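# Set the shelf board level on the cabinet's four pegs

## Task

Get the shelf board into the cabinet so that it lies flat and is carried by all four shelf pegs, then release it. The task counts as done only if, at the end, the board stays there without the robot supporting it, the gripper holds no loose object, the arm is at rest, and the whole hand and arm are out of the cabinet, with the hand kept roughly a centimetre (a fingernail's width) or more clear of the cabinet's side walls, back wall and top.

## Robot and tools

Robot: one arm with six joints (waist, shoulder, elbow, wrist pitch, wrist yaw, wrist roll) and a two-finger parallel gripper. The only camera is cam_wrist on the hand, giving 504x504 images (pinhole with slight radial distortion, fy about 415.8 px, principal point near 250, 250). Its position is computed from the joint readings, so it can be off by a few millimetres and about half a degree.

Frames. The scene frame sits on the table top right under the arm's base: +z is up, and +y is to your left when you face along +x. The base may be slightly tilted against the table. The gripper has its own axes: its fingers extend along gripper +x and close toward each other along gripper y. The reported end_effector_position is the point midway between the finger pads, 3 to 4 cm short of the fingertips; at long reach the report can differ from the true spot.

A command row always has 7 numbers, each from -1 to 1, in this order: dx, dy, dz, rx, ry, rz, opening. The first six are an offset, not a pose: they are expressed in the gripper's own axes and counted from the gripper pose printed in the most recent result that contains it. If no result in the current scene has shown it yet, or for the second and later calls within one reply, they count from wherever the hand is when the action begins. Scale: 1.0 equals 0.6 m of travel or 180 degrees of turn. rx, ry, rz form a single rotation vector. Several rows in one action are each measured from that same reference pose, not chained from one row to the next. All zeros therefore means go back to the reference pose, not stay still. The opening value is absolute: +1 is fully open (0.088 m), about -0.80 brings empty fingers together, and anything lower down to -1 adds nothing. Closing from fully open needs at least about half a second.

Tools.
execute_actions: argument actions, a list with zero or one entry. Empty list: just report the current state. An entry with rows (1 to 15 rows) and optional steps (1 to 15, default 15): each row is applied for one control step of 1/30 s, and the final row repeats if steps exceed rows. An entry with only steps (up to 300): a wait counted from the previous result, including your reply time. Optional pictures (true/false) controls whether images come back. A rejected call sends nothing.
move: argument target, one 7-number row as above; optional speed in m/s from 0.002 to 0.5 (default 0.25), with rotation capped at twice that in rad/s. It drives the hand on a straight path lasting 0.5 to 10 s (longer paths are cut off at 10 s, short of the goal), turning the shorter way. The opening is sent when the move starts. It does not stop for obstacles, the hand can lag, wander, or overshoot the speed, mostly with the arm stretched out. Its result adds a move: line with the outcome (done, off_target, moving, held, fault) and any limits (paced = the sent pose was clipped; held = a safety check blocked some steps, after which motion can suddenly be much faster), plus the distance left to target.
wait: argument seconds, 0 to 10; sends nothing new.
zoom_image: camera "cam_wrist" and region [x0, y0, x1, y1] in image pixels, top-left origin, at most 504 by 504.
finished_scene: argument scene, the number of the scene you are ending; irreversible, and the result says whether the goal was met.

Reading results. The state line gives end_effector_position (m), end_effector_quat_wxyz, and linear and angular velocities in the scene frame. Joint positions and Joint velocities list the six joints in the order above (rad, rad/s) and then the finger-pad gap (m, m/s). Joint ranges: waist -3.054 to 3.054, shoulder 0 to 3.142, elbow 0 to 2.356, wrist pitch and wrist yaw -1.571 to 1.571, wrist roll -3.142 to 3.142. grip_measured is the actual finger opening on the command scale; readings may be off by about 1 mm throughout a scene. "pose unreachable" means the clearance check (which treats any mount under the base as arm) altered or blocked the command; HELD marks steps where that happened. "Hand target" shows where the controller is currently driving the hand. Joint torques are total drive outputs with offsets and noise, not pure contact loads. MOTOR HOT warns of heating; OVER-TEMPERATURE FAULT and TORQUE FAULT mean the arm is stopped.

Motion behaviour. Each step, the commanded pose is limited to within 70 mm and 16 degrees of the measured pose, and position wins over orientation when both cannot be met. After an action the arm continues only to that last clipped pose, so check the reported pose and send the remainder. Friction can leave the hand short or slightly tilted, and tiny moves may not happen; verify and correct orientation after moves. The simulation keeps running while you think.

Gripping. To hold something, keep commanding an opening well below grip_measured; a larger gap squeezes harder (about 34 N per pad at most). Fast closes can hit harder.

Avoid: hitting the cabinet or board fast or pressing far past contact; a contact torque at a joint's load limit (waist 16.6, shoulder 20.6, elbow 20.5, wrist pitch 5.42, wrist yaw 5.4, wrist roll 5.07 N m, held weight included) freezes the arm for 10 s. Don't drop, slam or knock anything off the table. Random brief tugs on held parts or pushes on loose ones can occur. Holding a load for long heats motors. Before finishing, open the gripper, withdraw fully clear of the cabinet and let the arm settle.

Each tool is called after "Request:" by a JSON object that holds its "fn" and its "kwargs", one argument or row to a line.

## Session

Request:
{"fn": "execute_actions", "kwargs": {
  "actions": []
}}

Scene clock: 0.00 s of 4500.00 s.
end_effector_position=(+0.1930, -0.2642, +0.3865) grip_measured=+0.851 end_effector_quat_wxyz=(+0.931, -0.211, +0.093, +0.282) end_effector_velocity=(-0.001, +0.002, +0.002) end_effector_angular_velocity=(-0.004, -0.024, +0.015)
Joint positions: [ 0.299  0.989  1.735 -1.33   0.108 -1.113  0.081]
Joint velocities: [-0.002 -0.007 -0.007  0.007 -0.022 -0.022 -0.   ]
Joint torques (N m, as the arm reports them, + toward a larger angle): no reading
Motor temperatures (°C, as the motors report them): [27 24 27 24 27 26]
Heat: hottest waist 27 °C (+0.0 °C/min).
Hand target: +0.193, -0.264, +0.387; +0.931, -0.211, +0.093, +0.282

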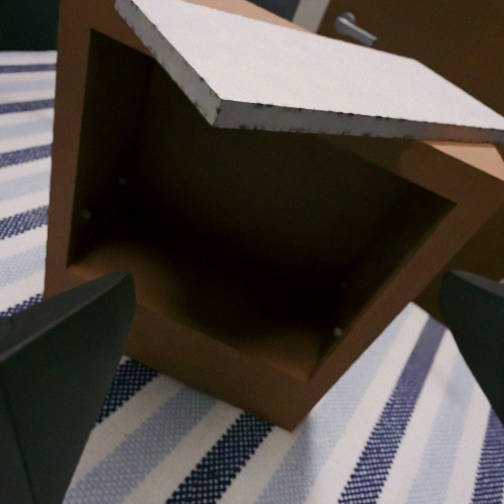

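Request:
{"fn": "move", "kwargs": {
  "target": [-0.096,0.084,0.187,0.141,0.0304,-0.073,1]
}}

Scene clock: 16.10 s of 4500.00 s.
end_effector_position=(+0.1248, -0.2060, +0.4853) grip_measured=+1.000 end_effector_quat_wxyz=(+0.977, +0.019, -0.017, +0.211) end_effector_velocity=(+0.001, -0.001, -0.003) end_effector_angular_velocity=(-0.023, -0.004, -0.023)
Joint positions: [ 1.707  1.115  1.76  -1.562  1.238  0.188  0.088]
Joint velocities: [ 0.002 -0.002 -0.012 -0.022  0.022  0.007  0.   ]
Joint torques (N m, as the arm reports them, + toward a larger angle): [0.76 7.16 0.43 1.15 0.06 0.23]
Motor temperatures (°C, as the motors report them): [27 24 27 26 27 26]
Heat: hottest waist 27 °C (+0.0 °C/min).
Hand target: +0.124, -0.203, +0.486; +0.978, +0.015, -0.017, +0.210
Off the commanded pose: 0.003 m, 24 deg; orientation clipped at the last step of the last action.
joint sent to its limit — the command would take joint 4 (wrist pitch) past its lower limit, so that joint was sent only as far as its limit.
After step 90, 11.47 s passed at rest.
move: off_target; limits=paced
camera_calibration (this result's frames):
cam_wrist: T_world_to_cam=[[0.384586, -0.922512, -0.032651, -0.210833], [-0.325519, -0.102437, -0.93997, 0.492419], [0.863789, 0.372128, -0.339691, 0.213144], [0, 0, 0, 1]] pos_world=[0.0572635, -0.223371, 0.528378]

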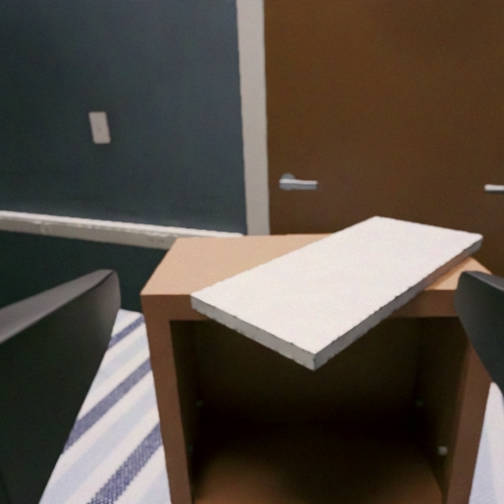

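Request:
{"fn": "move", "kwargs": {
  "target": [0.243,-0.291,-0.218,-0.479,-0.173,0.198,1],
  "speed": 0.15
}}

Scene clock: 87.77 s of 4500.00 s.
end_effector_position=(+0.3300, -0.3010, +0.3592) grip_measured=+1.000 end_effector_quat_wxyz=(+0.648, -0.623, -0.332, +0.286) end_effector_velocity=(-0.005, +0.001, +0.002) end_effector_angular_velocity=(-0.016, -0.010, +0.004)
Joint positions: [-0.379  1.672  2.265 -1.562 -0.918 -2.958  0.088]
Joint velocities: [ 0.002 -0.007  0.007 -0.022  0.007 -0.022  0.   ]
Joint torques (N m, as the arm reports them, + toward a larger angle): [ 3.55 -5.58  5.33  0.33 -0.51 -0.11]
Motor temperatures (°C, as the motors report them): [27 30 27 29 27 26]
Heat: hottest shoulder 30 °C (+3.0 °C/min).
Hand target: +0.333, -0.301, +0.355; +0.648, -0.623, -0.330, +0.289
Off the commanded pose: 0.005 m, 16 deg.
joint sent to its limit — the command would take joint 4 (wrist pitch) past its lower limit, so that joint was sent only as far as its limit.
After step 90, 62.53 s passed at rest.
move: off_target
camera_calibration (this result's frames):
cam_wrist: T_world_to_cam=[[-0.0615358, -0.0853702, 0.994447, -0.351295], [0.49727, -0.866499, -0.0436155, -0.392531], [0.865411, 0.491824, 0.0957728, -0.0925256], [0, 0, 0, 1]] pos_world=[0.253649, -0.324611, 0.341085]

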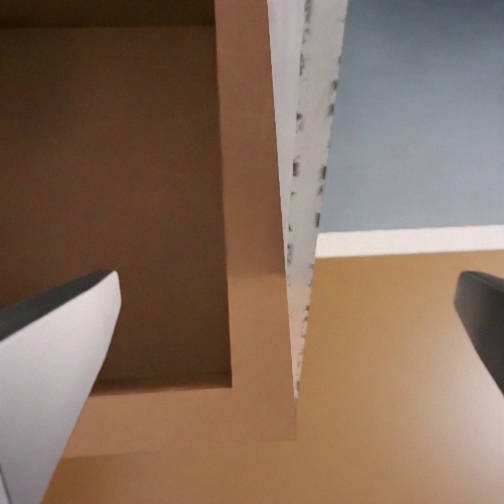

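Request:
{"fn": "move", "kwargs": {
  "target": [0,0,0,0.7,0,0,1],
  "speed": 0.5
}}

Scene clock: 105.00 s of 4500.00 s.
end_effector_position=(+0.3300, -0.3011, +0.3595) grip_measured=+1.000 end_effector_quat_wxyz=(+0.850, +0.293, +0.102, +0.427) end_effector_velocity=(-0.004, +0.002, +0.002) end_effector_angular_velocity=(+0.021, -0.003, +0.016)
Joint positions: [-0.38   1.672  2.266 -1.563 -0.921 -0.765  0.088]
Joint velocities: [-0.002 -0.002 -0.002 -0.022 -0.022 -0.007  0.   ]
Joint torques (N m, as the arm reports them, + toward a larger angle): [ 4.   -6.96  4.67  0.52 -0.52  0.17]
Motor temperatures (°C, as the motors report them): [29 30 29 28 27 26]
Heat: hottest shoulder 30 °C (+1.0 °C/min).
Hand target: +0.330, -0.301, +0.359; +0.849, +0.295, +0.104, +0.426
Off the commanded pose: 0.000 m, 0 deg.
After step 90, 11.43 s passed at rest.
move: done
camera_calibration (this result's frames):
cam_wrist: T_world_to_cam=[[0.646314, -0.488082, -0.586561, -0.138034], [-0.630983, 0.0904288, -0.770508, 0.529153], [0.429113, 0.8681, -0.249526, 0.288942], [0, 0, 0, 1]] pos_world=[0.299111, -0.366054, 0.39885]

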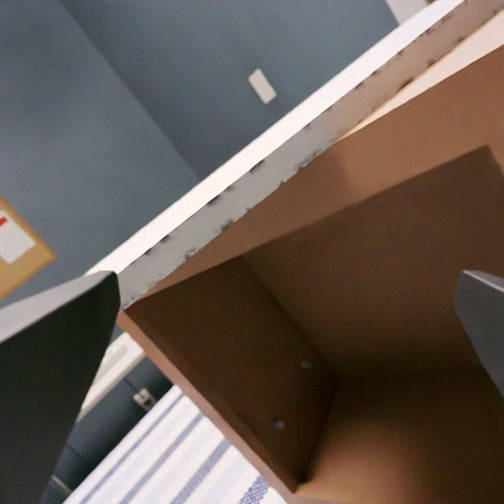

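Request:
{"fn": "move", "kwargs": {
  "target": [0,0,0,0.2996,-0.0085,-0.0329,1],
  "speed": 0.5
}}

Scene clock: 109.03 s of 4500.00 s.
end_effector_position=(+0.3321, -0.3016, +0.3584) grip_measured=+1.000 end_effector_quat_wxyz=(+0.647, +0.645, +0.287, +0.289) end_effector_velocity=(+0.000, +0.001, +0.001) end_effector_angular_velocity=(+0.009, -0.003, +0.002)
Joint positions: [-0.346  1.607  2.188 -1.447 -0.811  0.27   0.088]
Joint velocities: [ 0.002 -0.002 -0.007  0.007 -0.007  0.007  0.   ]
Joint torques (N m, as the arm reports them, + toward a larger angle): [ 4.01 -7.74  3.51  0.76 -0.57  0.25]
Motor temperatures (°C, as the motors report them): [29 30 29 28 27 26]
Heat: hottest shoulder 30 °C (+1.0 °C/min).
Hand target: +0.330, -0.301, +0.360; +0.646, +0.646, +0.288, +0.288
Off the commanded pose: 0.002 m, 0 deg.
move: done
camera_calibration (this result's frames):
cam_wrist: T_world_to_cam=[[-0.0173576, -0.0240997, -0.999559, 0.368102], [-0.941029, 0.338227, 0.00818644, 0.428287], [0.337881, 0.940756, -0.0285493, 0.261272], [0, 0, 0, 1]] pos_world=[0.321141, -0.381781, 0.371892]

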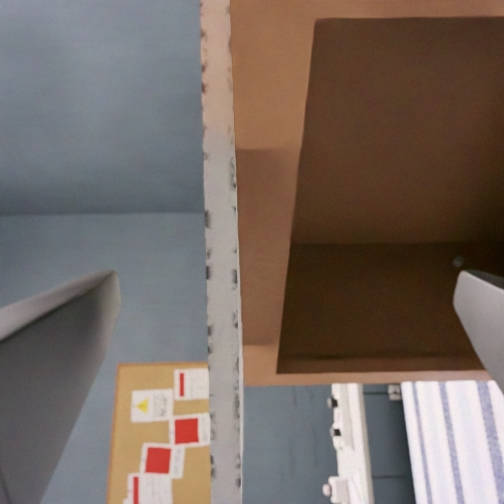

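Request:
{"fn": "move", "kwargs": {
  "target": [0.1,0.03,-0.07,0,0,0,1],
  "speed": 0.1
}}

Scene clock: 118.50 s of 4500.00 s.
end_effector_position=(+0.3424, -0.2296, +0.3760) grip_measured=+1.000 end_effector_quat_wxyz=(+0.648, +0.643, +0.288, +0.290) end_effector_velocity=(-0.001, -0.004, +0.006) end_effector_angular_velocity=(-0.004, -0.028, -0.031)
Joint positions: [-0.083  1.423  1.778 -1.059 -0.625  0.512  0.088]
Joint velocities: [ 0.007 -0.022 -0.012  0.037  0.007  0.007  0.   ]
Joint torques (N m, as the arm reports them, + toward a larger angle): [ 3.59 -5.1   3.99  1.18 -0.51  0.16]
Motor temperatures (°C, as the motors report them): [30 31 29 28 27 26]
Heat: hottest shoulder 31 °C (+1.0 °C/min).
Hand target: +0.341, -0.228, +0.376; +0.647, +0.644, +0.288, +0.289
Off the commanded pose: 0.002 m, 0 deg.
After step 90, 5.37 s passed at rest.
move: done
camera_calibration (this result's frames):
cam_wrist: T_world_to_cam=[[-0.0145418, -0.0262649, -0.999549, 0.386064], [-0.941876, 0.335926, 0.00487566, 0.414477], [0.335646, 0.941522, -0.0296233, 0.191826], [0, 0, 0, 1]] pos_world=[0.331614, -0.309702, 0.389552]

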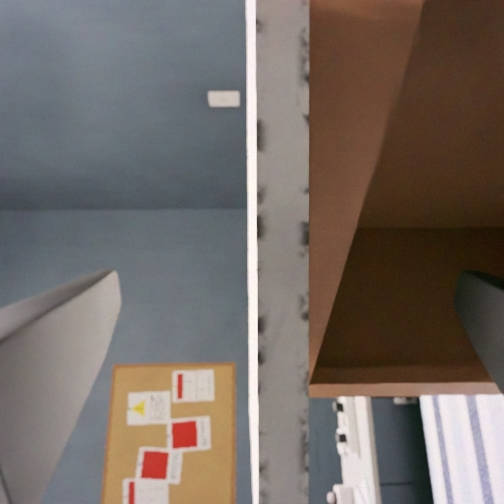

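Request:
{"fn": "move", "kwargs": {
  "target": [0.08,0,-0.008,0,0,0,1],
  "speed": 0.08
}}

Scene clock: 121.10 s of 4500.00 s.
end_effector_position=(+0.3687, -0.1948, +0.3792) grip_measured=+1.000 end_effector_quat_wxyz=(+0.651, +0.642, +0.281, +0.292) end_effector_velocity=(-0.001, +0.003, -0.001) end_effector_angular_velocity=(-0.001, -0.003, +0.014)
Joint positions: [ 0.026  1.446  1.673 -0.873 -0.542  0.589  0.088]
Joint velocities: [ 0.002  0.002 -0.002 -0.007 -0.007 -0.007  0.   ]
Joint torques (N m, as the arm reports them, + toward a larger angle): [ 4.19 -3.26  3.96  1.2  -0.46  0.18]
Motor temperatures (°C, as the motors report them): [30 30 29 28 27 26]
Heat: hottest waist 30 °C (+0.0 °C/min).
Hand target: +0.371, -0.190, +0.376; +0.648, +0.643, +0.288, +0.291
Off the commanded pose: 0.006 m, 1 deg.
move: done
camera_calibration (this result's frames):
cam_wrist: T_world_to_cam=[[-0.00113594, -0.027991, -0.999608, 0.385338], [-0.938808, 0.344333, -0.00857515, 0.433177], [0.344438, 0.93843, -0.0266693, 0.145401], [0, 0, 0, 1]] pos_world=[0.357027, -0.27482, 0.392779]

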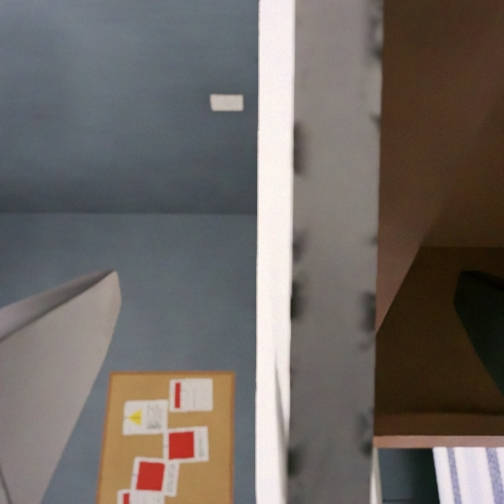

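Request:
{"fn": "move", "kwargs": {
  "target": [0.02,-0.003,0,0,0,0,1],
  "speed": 0.05
}}

Request:
{"fn": "move", "kwargs": {
  "target": [0,0,0,0,0,0,-0.9],
  "speed": 0.05
}}

Scene clock: 123.87 s of 4500.00 s.
end_effector_position=(+0.3746, -0.1908, +0.3811) grip_measured=+1.000 end_effector_quat_wxyz=(+0.656, +0.641, +0.273, +0.292) end_effector_velocity=(+0.001, -0.002, +0.005) end_effector_angular_velocity=(+0.009, -0.031, -0.005)
Joint positions: [ 0.04   1.452  1.66  -0.833 -0.53   0.596  0.088]
Joint velocities: [-0.002 -0.002 -0.002  0.022 -0.022 -0.007  0.   ]
Joint torques (N m, as the arm reports them, + toward a larger angle): [ 4.32 -3.02  4.22  1.27 -0.48  0.17]
Motor temperatures (°C, as the motors report them): [30 30 29 28 27 26]
Heat: hottest waist 30 °C (+0.0 °C/min).
Hand target: +0.377, -0.186, +0.377; +0.651, +0.642, +0.281, +0.291
Off the commanded pose: 0.006 m, 1 deg.
move: done
camera_calibration (this result's frames):
cam_wrist: T_world_to_cam=[[0.0122523, -0.0301145, -0.999471, 0.3819], [-0.934814, 0.354448, -0.0221393, 0.442917], [0.354927, 0.934591, -0.0238087, 0.133941], [0, 0, 0, 1]] pos_world=[0.361826, -0.27067, 0.394693]

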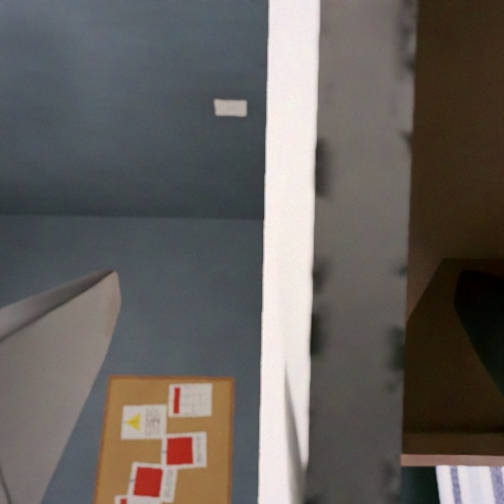

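Scene clock: 124.37 s of 4500.00 s.
end_effector_position=(+0.3755, -0.1923, +0.3675) grip_measured=+0.020 end_effector_quat_wxyz=(+0.655, +0.643, +0.289, +0.272) end_effector_velocity=(-0.002, +0.001, -0.001) end_effector_angular_velocity=(-0.001, -0.002, +0.008)
Joint positions: [ 0.021  1.453  1.65  -0.853 -0.504  0.595  0.04 ]
Joint velocities: [-0.002 -0.002 -0.002 -0.007 -0.007 -0.007  0.   ]
Joint torques (N m, as the arm reports them, + toward a larger angle): [ 5.69 -4.48  6.35  2.28 -1.35 -0.05]
Motor temperatures (°C, as the motors report them): [31 30 29 28 27 26]
Heat: hottest waist 31 °C (+1.0 °C/min).
Hand target: +0.374, -0.191, +0.381; +0.656, +0.641, +0.273, +0.292
Off the commanded pose: 0.014 m, 3 deg.
move: off_target
camera_calibration (this result's frames):
cam_wrist: T_world_to_cam=[[-0.0376945, -0.0466454, -0.9982, 0.383342], [-0.932479, 0.360758, 0.0183547, 0.42949], [0.359252, 0.931492, -0.0570944, 0.144671], [0, 0, 0, 1]] pos_world=[0.362967, -0.271821, 0.383029]

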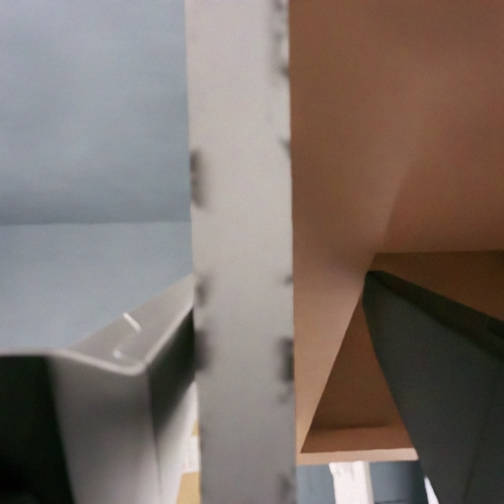

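Request:
{"fn": "move", "kwargs": {
  "target": [0,0.015,0,0,0,0,1],
  "speed": 0.05
}}

Request:
{"fn": "move", "kwargs": {
  "target": [-0.035,0,-0.04,0,0,0,1],
  "speed": 0.05
}}

Scene clock: 134.17 s of 4500.00 s.
end_effector_position=(+0.3738, -0.1932, +0.3769) grip_measured=+1.000 end_effector_quat_wxyz=(+0.657, +0.642, +0.286, +0.273) end_effector_velocity=(-0.000, -0.002, -0.004) end_effector_angular_velocity=(-0.010, +0.009, -0.004)
Joint positions: [ 0.043  1.454  1.677 -0.866 -0.488  0.606  0.088]
Joint velocities: [-0.007 -0.002 -0.002 -0.007  0.007 -0.007  0.   ]
Joint torques (N m, as the arm reports them, + toward a larger angle): [ 4.24 -3.02  5.79  0.95 -0.41  0.15]
Motor temperatures (°C, as the motors report them): [32 29 30 31 29 26]
Heat: hottest waist 32 °C (+1.0 °C/min).
Hand target: +0.376, -0.192, +0.377; +0.655, +0.643, +0.289, +0.272
Off the commanded pose: 0.002 m, 0 deg.
After step 90, 6.00 s passed at rest.
move: done
camera_calibration (this result's frames):
cam_wrist: T_world_to_cam=[[-0.030411, -0.048491, -0.998361, 0.38956], [-0.931314, 0.364062, 0.0106859, 0.431144], [0.362947, 0.930112, -0.0562318, 0.144744], [0, 0, 0, 1]] pos_world=[0.360843, -0.272701, 0.392453]

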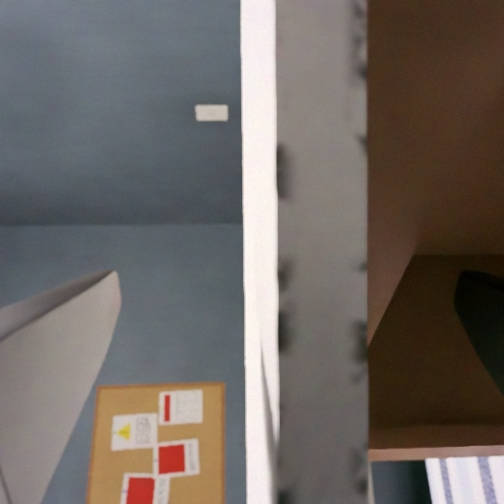

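Scene clock: 135.13 s of 4500.00 s.
end_effector_position=(+0.3440, -0.1940, +0.3788) grip_measured=+1.000 end_effector_quat_wxyz=(+0.660, +0.641, +0.282, +0.273) end_effector_velocity=(-0.000, +0.005, +0.000) end_effector_angular_velocity=(+0.008, -0.014, +0.020)
Joint positions: [ 0.051  1.346  1.592 -0.879 -0.482  0.608  0.088]
Joint velocities: [ 0.002  0.002 -0.012  0.007 -0.022 -0.007  0.   ]
Joint torques (N m, as the arm reports them, + toward a larger angle): [ 4.04 -4.01  3.51  0.97 -0.41  0.17]
Motor temperatures (°C, as the motors report them): [32 29 30 31 29 26]
Heat: hottest waist 32 °C (+1.0 °C/min).
Hand target: +0.342, -0.192, +0.377; +0.657, +0.642, +0.286, +0.272
Off the commanded pose: 0.003 m, 1 deg.
move: done
camera_calibration (this result's frames):
cam_wrist: T_world_to_cam=[[-0.022208, -0.0505046, -0.998477, 0.387395], [-0.929452, 0.368936, 0.00201132, 0.407226], [0.368273, 0.928081, -0.0551349, 0.153689], [0, 0, 0, 1]] pos_world=[0.330501, -0.273311, 0.39446]

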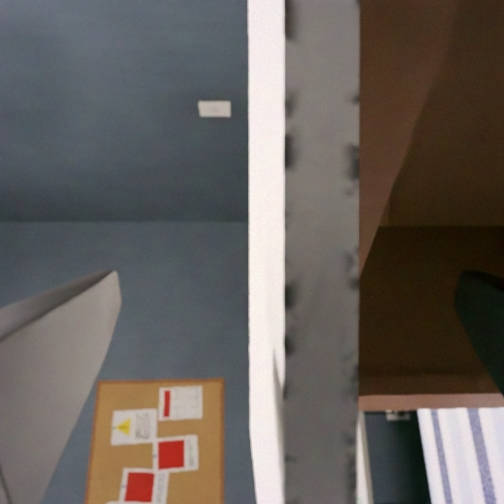

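Request:
{"fn": "move", "kwargs": {
  "target": [0.01,0,0,0,0,0,-0.9],
  "speed": 0.05
}}

Scene clock: 140.17 s of 4500.00 s.
end_effector_position=(+0.3457, -0.1939, +0.3809) grip_measured=-0.520 end_effector_quat_wxyz=(+0.661, +0.642, +0.277, +0.273) end_effector_velocity=(+0.000, +0.002, -0.002) end_effector_angular_velocity=(+0.000, +0.016, +0.006)
Joint positions: [ 0.057  1.347  1.59  -0.863 -0.475  0.614  0.013]
Joint velocities: [ 0.002  0.002 -0.002 -0.007  0.007  0.007 -0.   ]
Joint torques (N m, as the arm reports them, + toward a larger angle): [ 3.99 -2.17  4.2   1.49 -0.43 -0.04]
Motor temperatures (°C, as the motors report them): [32 29 30 31 28 26]
Heat: hottest waist 32 °C (+1.0 °C/min).
Hand target: +0.348, -0.190, +0.378; +0.659, +0.641, +0.282, +0.273
Off the commanded pose: 0.005 m, 1 deg.
After step 90, 1.33 s passed at rest.
move: done
camera_calibration (this result's frames):
cam_wrist: T_world_to_cam=[[-0.0169244, -0.0487887, -0.998666, 0.388061], [-0.926348, 0.376659, -0.00270243, 0.411006], [0.376289, 0.925066, -0.05157, 0.148358], [0, 0, 0, 1]] pos_world=[0.331477, -0.273117, 0.396305]

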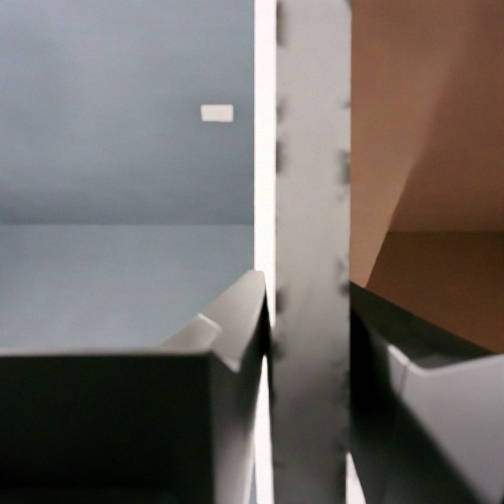

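Request:
{"fn": "move", "kwargs": {
  "target": [0.178,0.012,-0.170,0,-0.272,0,-0.9],
  "speed": 0.06
}}

Scene clock: 154.10 s of 4500.00 s.
end_effector_position=(+0.3464, -0.0587, +0.3869) grip_measured=-0.520 end_effector_quat_wxyz=(+0.708, +0.705, -0.032, -0.029) end_effector_velocity=(-0.001, +0.002, -0.002) end_effector_angular_velocity=(-0.008, +0.013, -0.008)
Joint positions: [0.79  1.429 0.73  0.799 0.839 0.707 0.013]
Joint velocities: [ 0.007  0.007 -0.002  0.007  0.022 -0.007 -0.   ]
Joint torques (N m, as the arm reports them, + toward a larger angle): [ 3.51  1.37  4.81  0.49 -0.98 -0.15]
Motor temperatures (°C, as the motors report them): [33 28 30 31 29 26]
Heat: hottest waist 33 °C (+3.0 °C/min).
Hand target: +0.347, -0.046, +0.383; +0.718, +0.695, -0.021, -0.018
Off the commanded pose: 0.013 m, 2 deg.
move: off_target
camera_calibration (this result's frames):
cam_wrist: T_world_to_cam=[[-0.0266208, -0.00186845, -0.999644, 0.407167], [-0.296202, 0.955106, 0.00610274, 0.17298], [0.954754, 0.296259, -0.0259791, -0.223763], [0, 0, 0, 1]] pos_world=[0.275715, -0.0981617, 0.400153]

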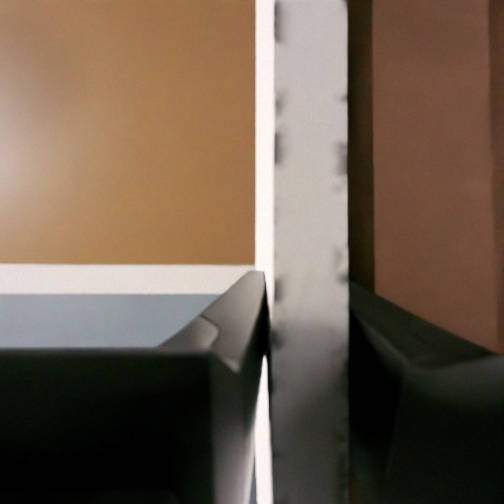

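Request:
{"fn": "move", "kwargs": {
  "target": [0,-0.011,-0.01,0,0,0,-0.9],
  "speed": 0.03
}}

Request:
{"fn": "move", "kwargs": {
  "target": [0,0,0,0,0,0,1]
}}

Request:
{"fn": "move", "kwargs": {
  "target": [-0.12,0.02,0,0,0,0,1],
  "speed": 0.1
}}

Scene clock: 167.83 s of 4500.00 s.
end_effector_position=(+0.3458, -0.0597, +0.3870) grip_measured=-0.520 end_effector_quat_wxyz=(+0.701, +0.711, -0.040, -0.031) end_effector_velocity=(-0.001, +0.003, -0.001) end_effector_angular_velocity=(+0.005, -0.007, +0.008)
Joint positions: [0.79  1.436 0.72  0.841 0.842 0.708 0.013]
Joint velocities: [ 0.002  0.002 -0.007  0.007 -0.007  0.007 -0.   ]
Joint torques (N m, as the arm reports them, + toward a larger angle): [ 2.79  0.05  4.32  0.64 -0.7   0.01]
Motor temperatures (°C, as the motors report them): [32 27 30 30 29 26]
Heat: hottest waist 32 °C (+2.0 °C/min).
Hand target: +0.347, -0.053, +0.380; +0.708, +0.705, -0.032, -0.029
Off the commanded pose: 0.010 m, 1 deg.
move: off_target
camera_calibration (this result's frames):
cam_wrist: T_world_to_cam=[[-0.0157958, 0.0171218, -0.999729, 0.404676], [-0.282441, 0.959057, 0.0208879, 0.163532], [0.959155, 0.282694, -0.0103132, -0.231325], [0, 0, 0, 1]] pos_world=[0.274457, -0.098371, 0.398765]

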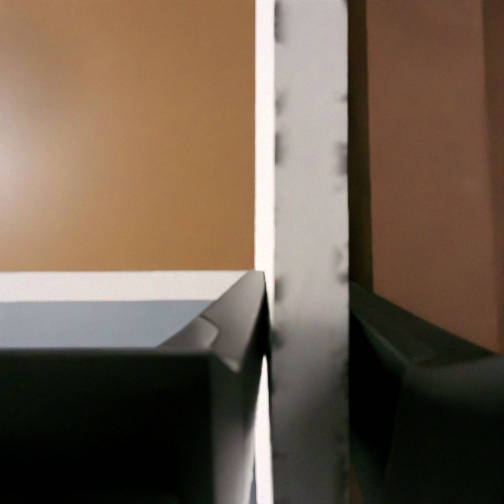

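Scene clock: 168.63 s of 4500.00 s.
end_effector_position=(+0.3389, -0.0614, +0.4185) grip_measured=+1.000 end_effector_quat_wxyz=(+0.680, +0.730, -0.067, +0.015) end_effector_velocity=(-0.001, -0.002, +0.004) end_effector_angular_velocity=(+0.006, -0.026, -0.000)
Joint positions: [0.827 1.424 0.756 0.864 0.786 0.714 0.088]
Joint velocities: [-0.002 -0.002 -0.002  0.022 -0.022 -0.007  0.   ]
Joint torques (N m, as the arm reports them, + toward a larger angle): [ 0.33  0.21  1.69 -0.9   1.37 -0.31]
Motor temperatures (°C, as the motors report them): [32 27 30 30 29 26]
Heat: hottest waist 32 °C (+2.0 °C/min).
Hand target: +0.345, -0.060, +0.388; +0.701, +0.711, -0.041, -0.030
Off the commanded pose: 0.032 m, 7 deg.
move: off_target
camera_calibration (this result's frames):
cam_wrist: T_world_to_cam=[[0.0882857, 0.0693084, -0.993681, 0.401553], [-0.310267, 0.949862, 0.0386857, 0.163996], [0.946541, 0.304891, 0.105363, -0.266668], [0, 0, 0, 1]] pos_world=[0.267843, -0.1023, 0.420768]

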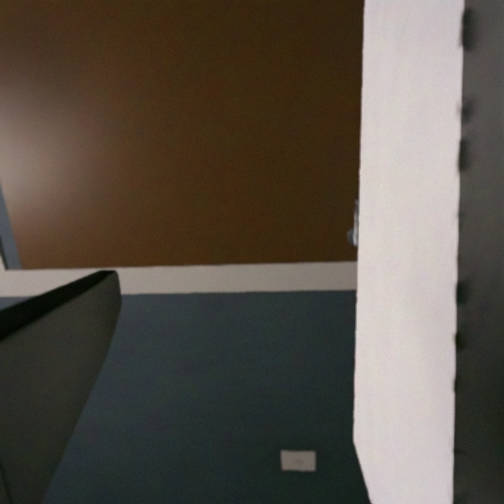

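Scene clock: 169.77 s of 4500.00 s.
end_effector_position=(+0.2693, -0.0573, +0.4208) grip_measured=+1.000 end_effector_quat_wxyz=(+0.680, +0.730, -0.065, +0.007) end_effector_velocity=(-0.001, +0.002, -0.003) end_effector_angular_velocity=(-0.031, +0.011, -0.000)
Joint positions: [1.059 1.283 0.627 0.917 1.028 0.629 0.088]
Joint velocities: [ 0.002 -0.002 -0.007 -0.007  0.007 -0.022  0.   ]
Joint torques (N m, as the arm reports them, + toward a larger angle): [ 2.83 -0.36  5.75  0.88 -0.8  -0.25]
Motor temperatures (°C, as the motors report them): [32 27 30 30 29 26]
Heat: hottest waist 32 °C (+2.0 °C/min).
Hand target: +0.266, -0.057, +0.423; +0.680, +0.730, -0.067, +0.015
Off the commanded pose: 0.004 m, 1 deg.
move: done
camera_calibration (this result's frames):
cam_wrist: T_world_to_cam=[[0.0753396, 0.0693387, -0.994744, 0.413553], [-0.302538, 0.952146, 0.0434559, 0.134466], [0.950155, 0.297674, 0.0927119, -0.198386], [0, 0, 0, 1]] pos_world=[0.198022, -0.0976525, 0.423929]

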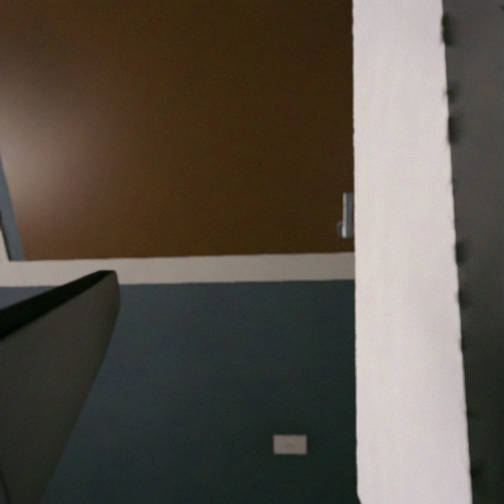

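Request:
{"fn": "execute_actions", "kwargs": {
  "actions": [
    {"rows":[[0,0,0,0,0,0,0.7],[0,0,0,0,0,0,0.5],[0,0,0,0,0,0,0.3],[0,0,0,0,0,0,0.1],[0,0,0,0,0,0,-0.1],[0,0,0,0,0,0,-0.2],[0,0,0,0,0,0,-0.3],[0,0,0,0,0,0,-0.4],[0,0,0,0,0,0,-0.5],[0,0,0,0,0,0,-0.6],[0,0,0,0,0,0,-0.7],[0,0,0,0,0,0,-0.9]],"steps":15}
  ]
}}

Scene clock: 180.17 s of 4500.00 s.
end_effector_position=(+0.2705, -0.0588, +0.4176) grip_measured=-0.520 end_effector_quat_wxyz=(+0.681, +0.729, -0.064, -0.001) end_effector_velocity=(+0.001, +0.010, +0.019) end_effector_angular_velocity=(-0.093, -0.119, +0.066)
Joint positions: [1.054 1.283 0.626 0.916 1.04  0.629 0.014]
Joint velocities: [-0.007  0.002  0.002  0.007 -0.154 -0.081 -0.001]
Joint torques (N m, as the arm reports them, + toward a larger angle): [ 2.45  0.7   6.29  0.54 -0.86  0.08]
Motor temperatures (°C, as the motors report them): [32 26 31 30 29 26]
Heat: hottest waist 32 °C (+2.0 °C/min).
Hand target: +0.269, -0.057, +0.421; +0.680, +0.730, -0.065, +0.007
Off the commanded pose: 0.004 m, 1 deg.
Steps of this call (steps 1 to 90: nothing new was sent; then 6.90 s passed at rest; steps 91 to 105: all 15 steps of this action). Readings (end_effector_position):
91: (+0.2691, -0.0574, +0.4205)
92: (+0.2691, -0.0576, +0.4202)
94: (+0.2692, -0.0577, +0.4200)
98: (+0.2695, -0.0580, +0.4195)
105: the state above
camera_calibration (this result's frames):
cam_wrist: T_world_to_cam=[[0.0610184, 0.0675284, -0.99585, 0.414696], [-0.29302, 0.95496, 0.0468016, 0.132581], [0.954157, 0.288948, 0.0780573, -0.194211], [0, 0, 0, 1]] pos_world=[0.198852, -0.0984963, 0.42193]

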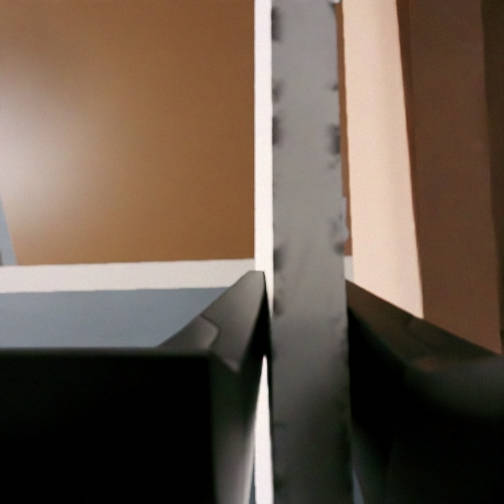

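Request:
{"fn": "move", "kwargs": {
  "target": [-0.096,0,0.042,-0.023,-0.001,-0.027,-0.9],
  "speed": 0.06
}}

Scene clock: 199.70 s of 4500.00 s.
end_effector_position=(+0.2139, -0.0795, +0.4083) grip_measured=-0.520 end_effector_quat_wxyz=(+0.704, +0.708, -0.031, -0.046) end_effector_velocity=(-0.001, +0.001, -0.000) end_effector_angular_velocity=(-0.006, -0.008, +0.005)
Joint positions: [1.27  1.112 0.59  0.814 1.347 0.507 0.013]
Joint velocities: [ 0.002 -0.002 -0.007  0.007 -0.007 -0.007 -0.   ]
Joint torques (N m, as the arm reports them, + toward a larger angle): [ 2.06  1.23  5.3   0.52 -1.08 -0.33]
Motor temperatures (°C, as the motors report them): [31 26 32 29 30 26]
Heat: hottest elbow 32 °C (+0.0 °C/min).
Hand target: +0.211, -0.078, +0.411; +0.706, +0.707, -0.033, -0.033
Off the commanded pose: 0.004 m, 1 deg.
move: done
camera_calibration (this result's frames):
cam_wrist: T_world_to_cam=[[-0.0508804, 0.0101295, -0.998653, 0.43075], [-0.274262, 0.961362, 0.0237246, 0.14211], [0.960308, 0.2751, -0.0461363, -0.0851723], [0, 0, 0, 1]] pos_world=[0.142684, -0.117552, 0.422869]

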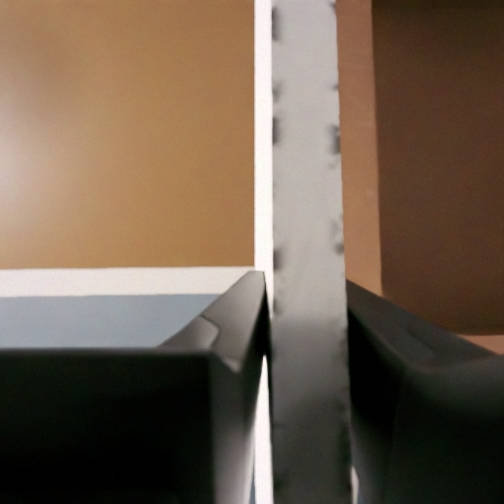

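Request:
{"fn": "move", "kwargs": {
  "target": [0,-0.04,0,0,0,0,-0.9],
  "speed": 0.04
}}

Scene clock: 210.37 s of 4500.00 s.
end_effector_position=(+0.2139, -0.0800, +0.3821) grip_measured=-0.520 end_effector_quat_wxyz=(+0.706, +0.705, -0.027, -0.056) end_effector_velocity=(+0.000, -0.001, -0.000) end_effector_angular_velocity=(+0.004, -0.005, +0.002)
Joint positions: [1.244 1.057 0.501 0.816 1.344 0.533 0.013]
Joint velocities: [-0.002 -0.007 -0.002 -0.007 -0.007  0.007 -0.   ]
Joint torques (N m, as the arm reports them, + toward a larger angle): [ 1.51  1.3   4.87  0.6  -1.15  0.04]
Motor temperatures (°C, as the motors report them): [30 26 32 28 30 26]
Heat: hottest elbow 32 °C (+0.0 °C/min).
Hand target: +0.213, -0.079, +0.384; +0.704, +0.708, -0.031, -0.046
Off the commanded pose: 0.002 m, 1 deg.
move: done
camera_calibration (this result's frames):
cam_wrist: T_world_to_cam=[[-0.0710169, 0.00546489, -0.99746, 0.408112], [-0.263644, 0.96432, 0.0240542, 0.141076], [0.962002, 0.264682, -0.0670422, -0.0794724], [0, 0, 0, 1]] pos_world=[0.142629, -0.117238, 0.398354]

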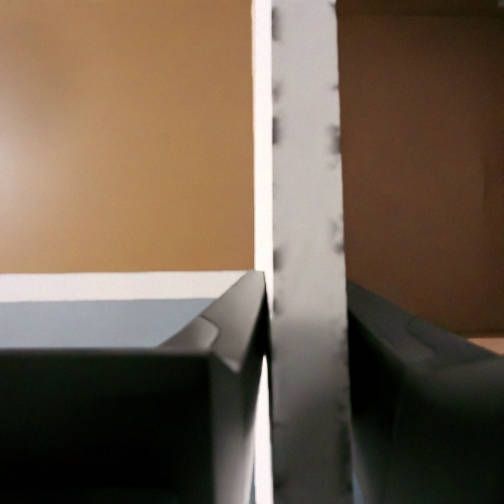

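Request:
{"fn": "move", "kwargs": {
  "target": [0,-0.08,0,0,0,0,-0.9],
  "speed": 0.03
}}

Scene clock: 215.30 s of 4500.00 s.
end_effector_position=(+0.2121, -0.0809, +0.3323) grip_measured=-0.520 end_effector_quat_wxyz=(+0.707, +0.703, -0.025, -0.067) end_effector_velocity=(+0.001, -0.000, -0.002) end_effector_angular_velocity=(-0.015, +0.002, +0.001)
Joint positions: [1.187 0.933 0.324 0.816 1.309 0.583 0.013]
Joint velocities: [-0.007 -0.007 -0.007 -0.007 -0.007 -0.007 -0.   ]
Joint torques (N m, as the arm reports them, + toward a larger angle): [ 1.26  1.22  5.6   0.44 -1.04  0.01]
Motor temperatures (°C, as the motors report them): [30 26 32 28 30 26]
Heat: hottest elbow 32 °C (-1.0 °C/min).
Hand target: +0.212, -0.080, +0.334; +0.706, +0.705, -0.027, -0.057
Off the commanded pose: 0.002 m, 1 deg.
move: done
camera_calibration (this result's frames):
cam_wrist: T_world_to_cam=[[-0.0897638, 0.00307403, -0.995958, 0.361534], [-0.252125, 0.967353, 0.0257093, 0.139898], [0.963522, 0.253413, -0.0860583, -0.0758146], [0, 0, 0, 1]] pos_world=[0.140774, -0.11723, 0.349952]

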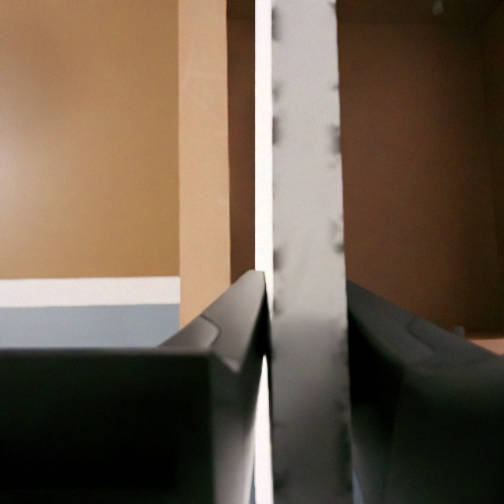

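Request:
{"fn": "zoom_image", "kwargs": {
  "camera": "cam_wrist",
  "region": [340,0,504,360]
}}

Request:
{"fn": "move", "kwargs": {
  "target": [0,-0.13,0,0.006,0,-0.014,-0.9],
  "speed": 0.04
}}

Region (340, 0, 504, 360) of cam_wrist's 504x504 image, scaled by 1.400, with more detail than that image has; it fills the left 230 columns of this view, and the rest is white.

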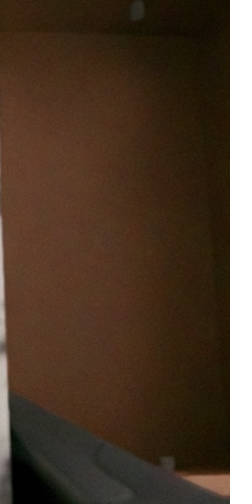

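Scene clock: 225.70 s of 4500.00 s.
end_effector_position=(+0.2072, -0.0821, +0.2528) grip_measured=-0.520 end_effector_quat_wxyz=(+0.700, +0.708, -0.009, -0.092) end_effector_velocity=(-0.000, -0.000, -0.003) end_effector_angular_velocity=(-0.008, +0.005, +0.005)
Joint positions: [1.056 0.662 0.093 0.626 1.234 0.744 0.013]
Joint velocities: [-0.007 -0.022 -0.002 -0.037 -0.007  0.007 -0.   ]
Joint torques (N m, as the arm reports them, + toward a larger angle): [ 1.23  0.88  5.61  0.69 -0.96  0.05]
Motor temperatures (°C, as the motors report them): [30 26 32 28 31 26]
Heat: hottest elbow 32 °C (+0.0 °C/min).
Hand target: +0.207, -0.081, +0.254; +0.699, +0.711, -0.010, -0.083
Off the commanded pose: 0.002 m, 1 deg.
move: done
camera_calibration (this result's frames):
cam_wrist: T_world_to_cam=[[-0.146565, 0.0249813, -0.988886, 0.293734], [-0.236826, 0.969722, 0.0595976, 0.130294], [0.960433, 0.242929, -0.136211, -0.0651752], [0, 0, 0, 1]] pos_world=[0.136505, -0.117854, 0.273827]

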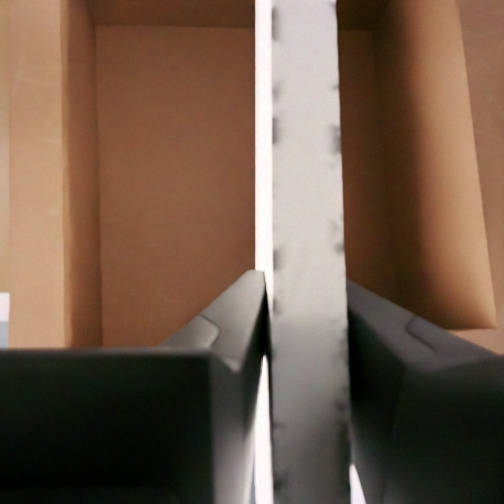

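Request:
{"fn": "move", "kwargs": {
  "target": [0,-0.01,0,0.004,0,0.05,-0.9],
  "speed": 0.04
}}

Scene clock: 239.73 s of 4500.00 s.
end_effector_position=(+0.2069, -0.0837, +0.2451) grip_measured=-0.520 end_effector_quat_wxyz=(+0.702, +0.709, -0.038, -0.049) end_effector_velocity=(+0.000, +0.002, -0.000) end_effector_angular_velocity=(-0.010, -0.014, +0.020)
Joint positions: [ 0.974  0.532 -0.003  0.696  1.061  0.656  0.013]
Joint velocities: [-0.012 -0.037 -0.002 -0.051 -0.037  0.007 -0.   ]
Joint torques (N m, as the arm reports them, + toward a larger angle): [ 0.94  0.64  5.52  0.78 -1.03  0.04]
Motor temperatures (°C, as the motors report them): [29 26 32 28 31 26]
Heat: hottest elbow 32 °C (+0.0 °C/min).
Hand target: +0.206, -0.082, +0.247; +0.701, +0.711, -0.041, -0.038
Off the commanded pose: 0.003 m, 3 deg.
joint sent to its limit — the command would take joint 3 (elbow) past its lower limit, so that joint was sent only as far as its limit.
move: off_target
camera_calibration (this result's frames):
cam_wrist: T_world_to_cam=[[-0.0449725, 0.0144228, -0.998884, 0.266618], [-0.259765, 0.965332, 0.0256337, 0.14497], [0.964624, 0.260628, -0.0396668, -0.0885945], [0, 0, 0, 1]] pos_world=[0.135109, -0.120699, 0.25909]

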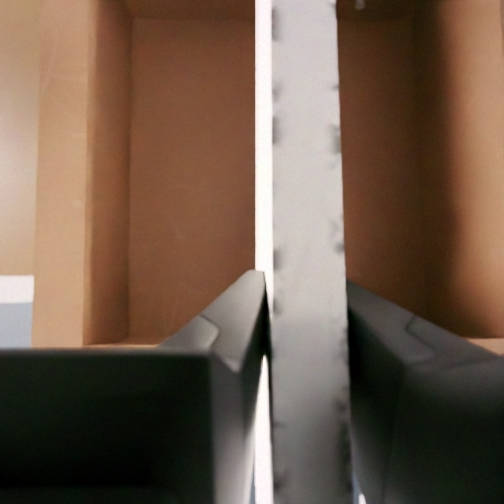

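Request:
{"fn": "move", "kwargs": {
  "target": [0.085,0,0.025,0,0.01,0,-0.9],
  "speed": 0.04
}}

Scene clock: 274.23 s of 4500.00 s.
end_effector_position=(+0.2531, -0.1019, +0.2343) grip_measured=-0.520 end_effector_quat_wxyz=(+0.708, +0.704, -0.017, -0.049) end_effector_velocity=(+0.002, +0.001, -0.006) end_effector_angular_velocity=(-0.034, +0.018, +0.010)
Joint positions: [0.551 0.688 0.093 0.641 0.642 0.754 0.013]
Joint velocities: [-0.027  0.012 -0.002 -0.007 -0.022 -0.022  0.   ]
Joint torques (N m, as the arm reports them, + toward a larger angle): [ 1.12  1.17  8.1   1.54 -1.02  0.02]
Motor temperatures (°C, as the motors report them): [29 25 33 28 31 26]
Heat: hottest elbow 33 °C (+1.0 °C/min).
Hand target: +0.255, -0.105, +0.244; +0.703, +0.710, -0.027, -0.038
Off the commanded pose: 0.011 m, 2 deg.
move: off_target
camera_calibration (this result's frames):
cam_wrist: T_world_to_cam=[[-0.0755187, 0.000622721, -0.997144, 0.264088], [-0.288233, 0.957298, 0.0224272, 0.18195], [0.954578, 0.289103, -0.0721144, -0.11572], [0, 0, 0, 1]] pos_world=[0.182851, -0.140889, 0.250908]

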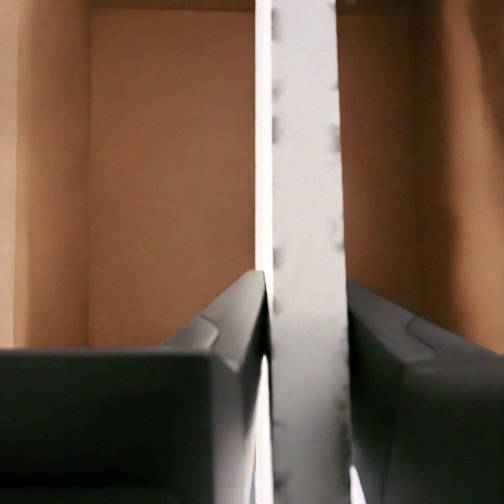

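Request:
{"fn": "move", "kwargs": {
  "target": [0.047,0.012,-0.018,0,0,0.01,-0.9],
  "speed": 0.02
}}

Scene clock: 278.43 s of 4500.00 s.
end_effector_position=(+0.2721, -0.1059, +0.2306) grip_measured=-0.520 end_effector_quat_wxyz=(+0.697, +0.712, -0.040, -0.074) end_effector_velocity=(+0.002, +0.003, -0.001) end_effector_angular_velocity=(-0.026, +0.004, +0.009)
Joint positions: [0.489 0.937 0.096 0.942 0.629 0.753 0.014]
Joint velocities: [-0.002  0.027 -0.002  0.022 -0.007 -0.022 -0.   ]
Joint torques (N m, as the arm reports them, + toward a larger angle): [ 1.54  4.76  9.47 -0.11 -2.68 -0.35]
Motor temperatures (°C, as the motors report them): [29 25 34 28 32 26]
Heat: hottest elbow 34 °C (+2.0 °C/min).
Hand target: +0.280, -0.094, +0.240; +0.708, +0.704, -0.028, -0.038
Off the commanded pose: 0.019 m, 5 deg.
move: off_target
camera_calibration (this result's frames):
cam_wrist: T_world_to_cam=[[-0.0757215, 0.0309918, -0.996647, 0.265082], [-0.221971, 0.973913, 0.0471493, 0.169371], [0.972109, 0.224797, -0.0668668, -0.145813], [0, 0, 0, 1]] pos_world=[0.199414, -0.14039, 0.246457]

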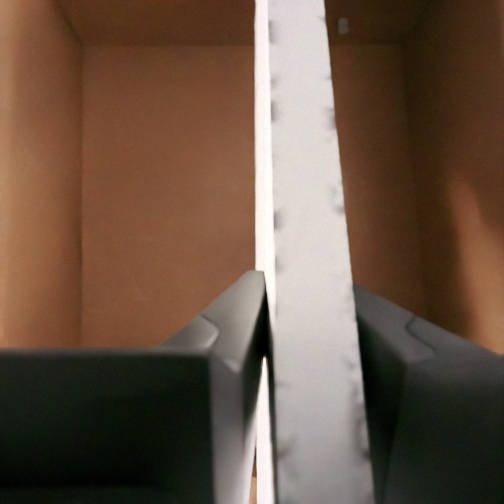

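Request:
{"fn": "move", "kwargs": {
  "target": [-0.08,0.015,0,0,-0.09,0.02,-0.9],
  "speed": 0.03
}}

Scene clock: 290.20 s of 4500.00 s.
end_effector_position=(+0.2266, -0.1009, +0.2383) grip_measured=-0.520 end_effector_quat_wxyz=(+0.685, +0.707, -0.083, -0.156) end_effector_velocity=(-0.000, +0.001, +0.001) end_effector_angular_velocity=(-0.024, +0.000, +0.008)
Joint positions: [ 0.861  1.17  -0.004  1.572  1.143  0.478  0.013]
Joint velocities: [ 0.002 -0.007 -0.002 -0.007 -0.007 -0.022 -0.   ]
Joint torques (N m, as the arm reports them, + toward a larger angle): [ 2.09 -0.22  5.54  0.71 -1.07 -0.36]
Motor temperatures (°C, as the motors report them): [29 26 35 28 35 26]
Heat: hottest elbow 35 °C (+3.0 °C/min).
Hand target: +0.226, -0.100, +0.242; +0.686, +0.708, -0.087, -0.144
Off the commanded pose: 0.005 m, 9 deg.
joint sent to its limit — the command would take joint 3 (elbow) past its lower limit and joint 4 (wrist pitch) past its upper limit, so those joints were sent only as far as their limits.
move: off_target
camera_calibration (this result's frames):
cam_wrist: T_world_to_cam=[[-0.124303, 0.0596693, -0.990449, 0.281549], [-0.0433492, 0.996911, 0.065499, 0.111504], [0.991297, 0.0510769, -0.121332, -0.111111], [0, 0, 0, 1]] pos_world=[0.149975, -0.122284, 0.258075]

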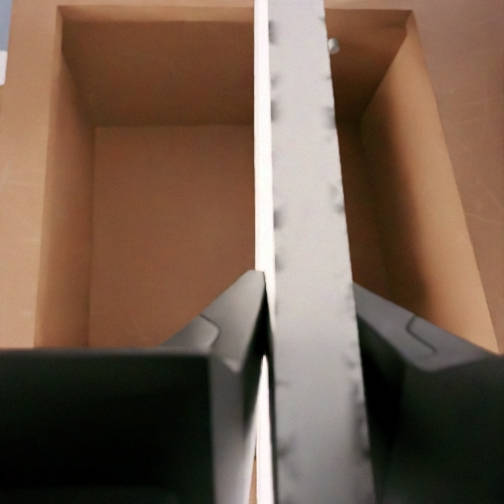

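Request:
{"fn": "move", "kwargs": {
  "target": [-0.058,0.062,0.053,0,0,0.03,-0.9],
  "speed": 0.03
}}

Scene clock: 328.23 s of 4500.00 s.
end_effector_position=(+0.1887, -0.1200, +0.2708) grip_measured=-0.520 end_effector_quat_wxyz=(+0.697, +0.702, -0.089, -0.113) end_effector_velocity=(-0.002, +0.002, +0.001) end_effector_angular_velocity=(-0.031, +0.001, +0.015)
Joint positions: [1.142 0.853 0.006 1.575 1.298 0.102 0.013]
Joint velocities: [ 0.022 -0.012 -0.002 -0.007  0.007 -0.037 -0.   ]
Joint torques (N m, as the arm reports them, + toward a larger angle): [ 1.5   1.46  7.12 -0.01 -1.23 -0.35]
Motor temperatures (°C, as the motors report them): [29 25 34 28 33 26]
Heat: hottest elbow 34 °C (+1.0 °C/min).
Hand target: +0.188, -0.122, +0.278; +0.694, +0.706, -0.098, -0.102
Off the commanded pose: 0.008 m, 3 deg.
joint sent to its limit — the command would take joint 4 (wrist pitch) past its upper limit, so that joint was sent only as far as its limit.
move: off_target
camera_calibration (this result's frames):
cam_wrist: T_world_to_cam=[[-0.0605842, 0.02114, -0.997939, 0.295523], [-0.0984326, 0.994776, 0.0270488, 0.147343], [0.993298, 0.0998685, -0.0581869, -0.0801716], [0, 0, 0, 1]] pos_world=[0.112042, -0.144814, 0.286264]

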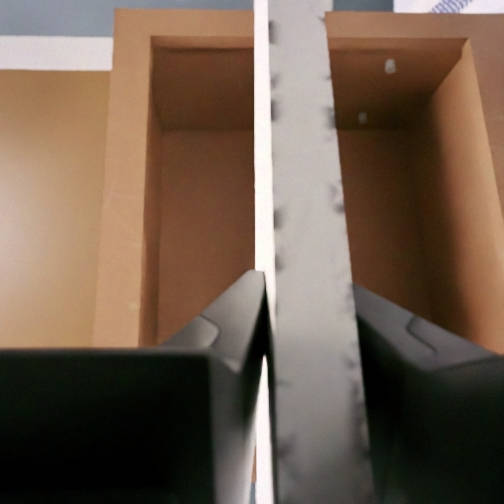

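Request:
{"fn": "move", "kwargs": {
  "target": [0.03,0.25,0,0,-0.02,0.011,-0.9],
  "speed": 0.08
}}

Scene clock: 339.77 s of 4500.00 s.
end_effector_position=(+0.2130, -0.1287, +0.4124) grip_measured=-0.520 end_effector_quat_wxyz=(+0.699, +0.702, -0.094, -0.103) end_effector_velocity=(+0.001, -0.000, +0.006) end_effector_angular_velocity=(-0.038, -0.025, -0.004)
Joint positions: [ 1.228  1.201  0.57   1.576  1.335 -0.123  0.013]
Joint velocities: [-0.002  0.002  0.002 -0.007 -0.037 -0.022 -0.   ]
Joint torques (N m, as the arm reports them, + toward a larger angle): [ 2.02  2.94  6.39 -0.35 -1.27 -0.34]
Motor temperatures (°C, as the motors report them): [29 25 35 27 33 26]
Heat: hottest elbow 35 °C (+1.0 °C/min).
Hand target: +0.212, -0.128, +0.420; +0.700, +0.700, -0.102, -0.093
Off the commanded pose: 0.008 m, 4 deg.
joint sent to its limit — the command would take joint 4 (wrist pitch) past its upper limit, so that joint was sent only as far as its limit.
move: off_target
camera_calibration (this result's frames):
cam_wrist: T_world_to_cam=[[-0.0407781, 0.0149481, -0.999056, 0.433957], [-0.1062, 0.994159, 0.0192096, 0.159312], [0.993508, 0.106883, -0.0389525, -0.102361], [0, 0, 0, 1]] pos_world=[0.136311, -0.153928, 0.4265]

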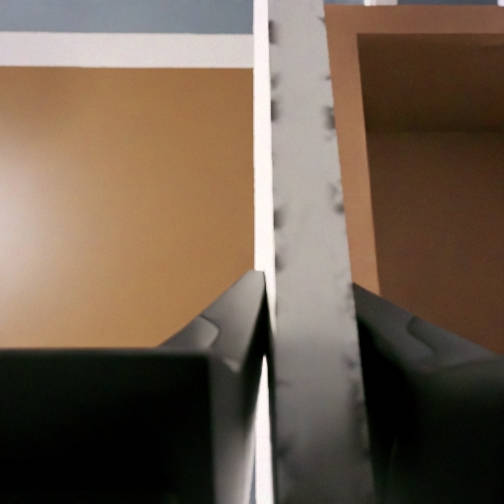

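Request:
{"fn": "move", "kwargs": {
  "target": [0.148,0.008,-0.13,0,-0.02,0.0,-0.9],
  "speed": 0.08
}}

Scene clock: 344.37 s of 4500.00 s.
end_effector_position=(+0.3193, -0.0773, +0.4076) grip_measured=-0.520 end_effector_quat_wxyz=(+0.701, +0.693, -0.106, -0.135) end_effector_velocity=(+0.002, -0.006, -0.000) end_effector_angular_velocity=(+0.023, +0.017, -0.018)
Joint positions: [0.916 1.561 0.751 1.334 1.132 0.32  0.013]
Joint velocities: [-0.007 -0.002  0.017 -0.007  0.022  0.007 -0.   ]
Joint torques (N m, as the arm reports them, + toward a larger angle): [ 3.5  -0.65  7.25  0.38 -1.21  0.06]
Motor temperatures (°C, as the motors report them): [29 26 35 27 33 26]
Heat: hottest elbow 35 °C (+0.0 °C/min).
Hand target: +0.320, -0.078, +0.416; +0.696, +0.698, -0.115, -0.124
Off the commanded pose: 0.009 m, 2 deg.
move: off_target
camera_calibration (this result's frames):
cam_wrist: T_world_to_cam=[[-0.0716871, 0.00661139, -0.997405, 0.441237], [-0.0432164, 0.999018, 0.0097282, 0.103737], [0.99649, 0.0438017, -0.071331, -0.206265], [0, 0, 0, 1]] pos_world=[0.241655, -0.0975173, 0.42437]

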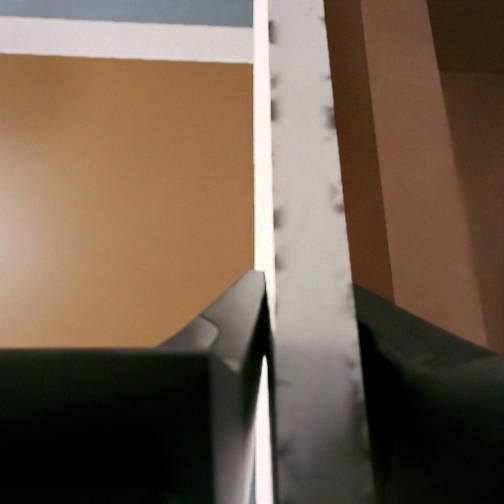

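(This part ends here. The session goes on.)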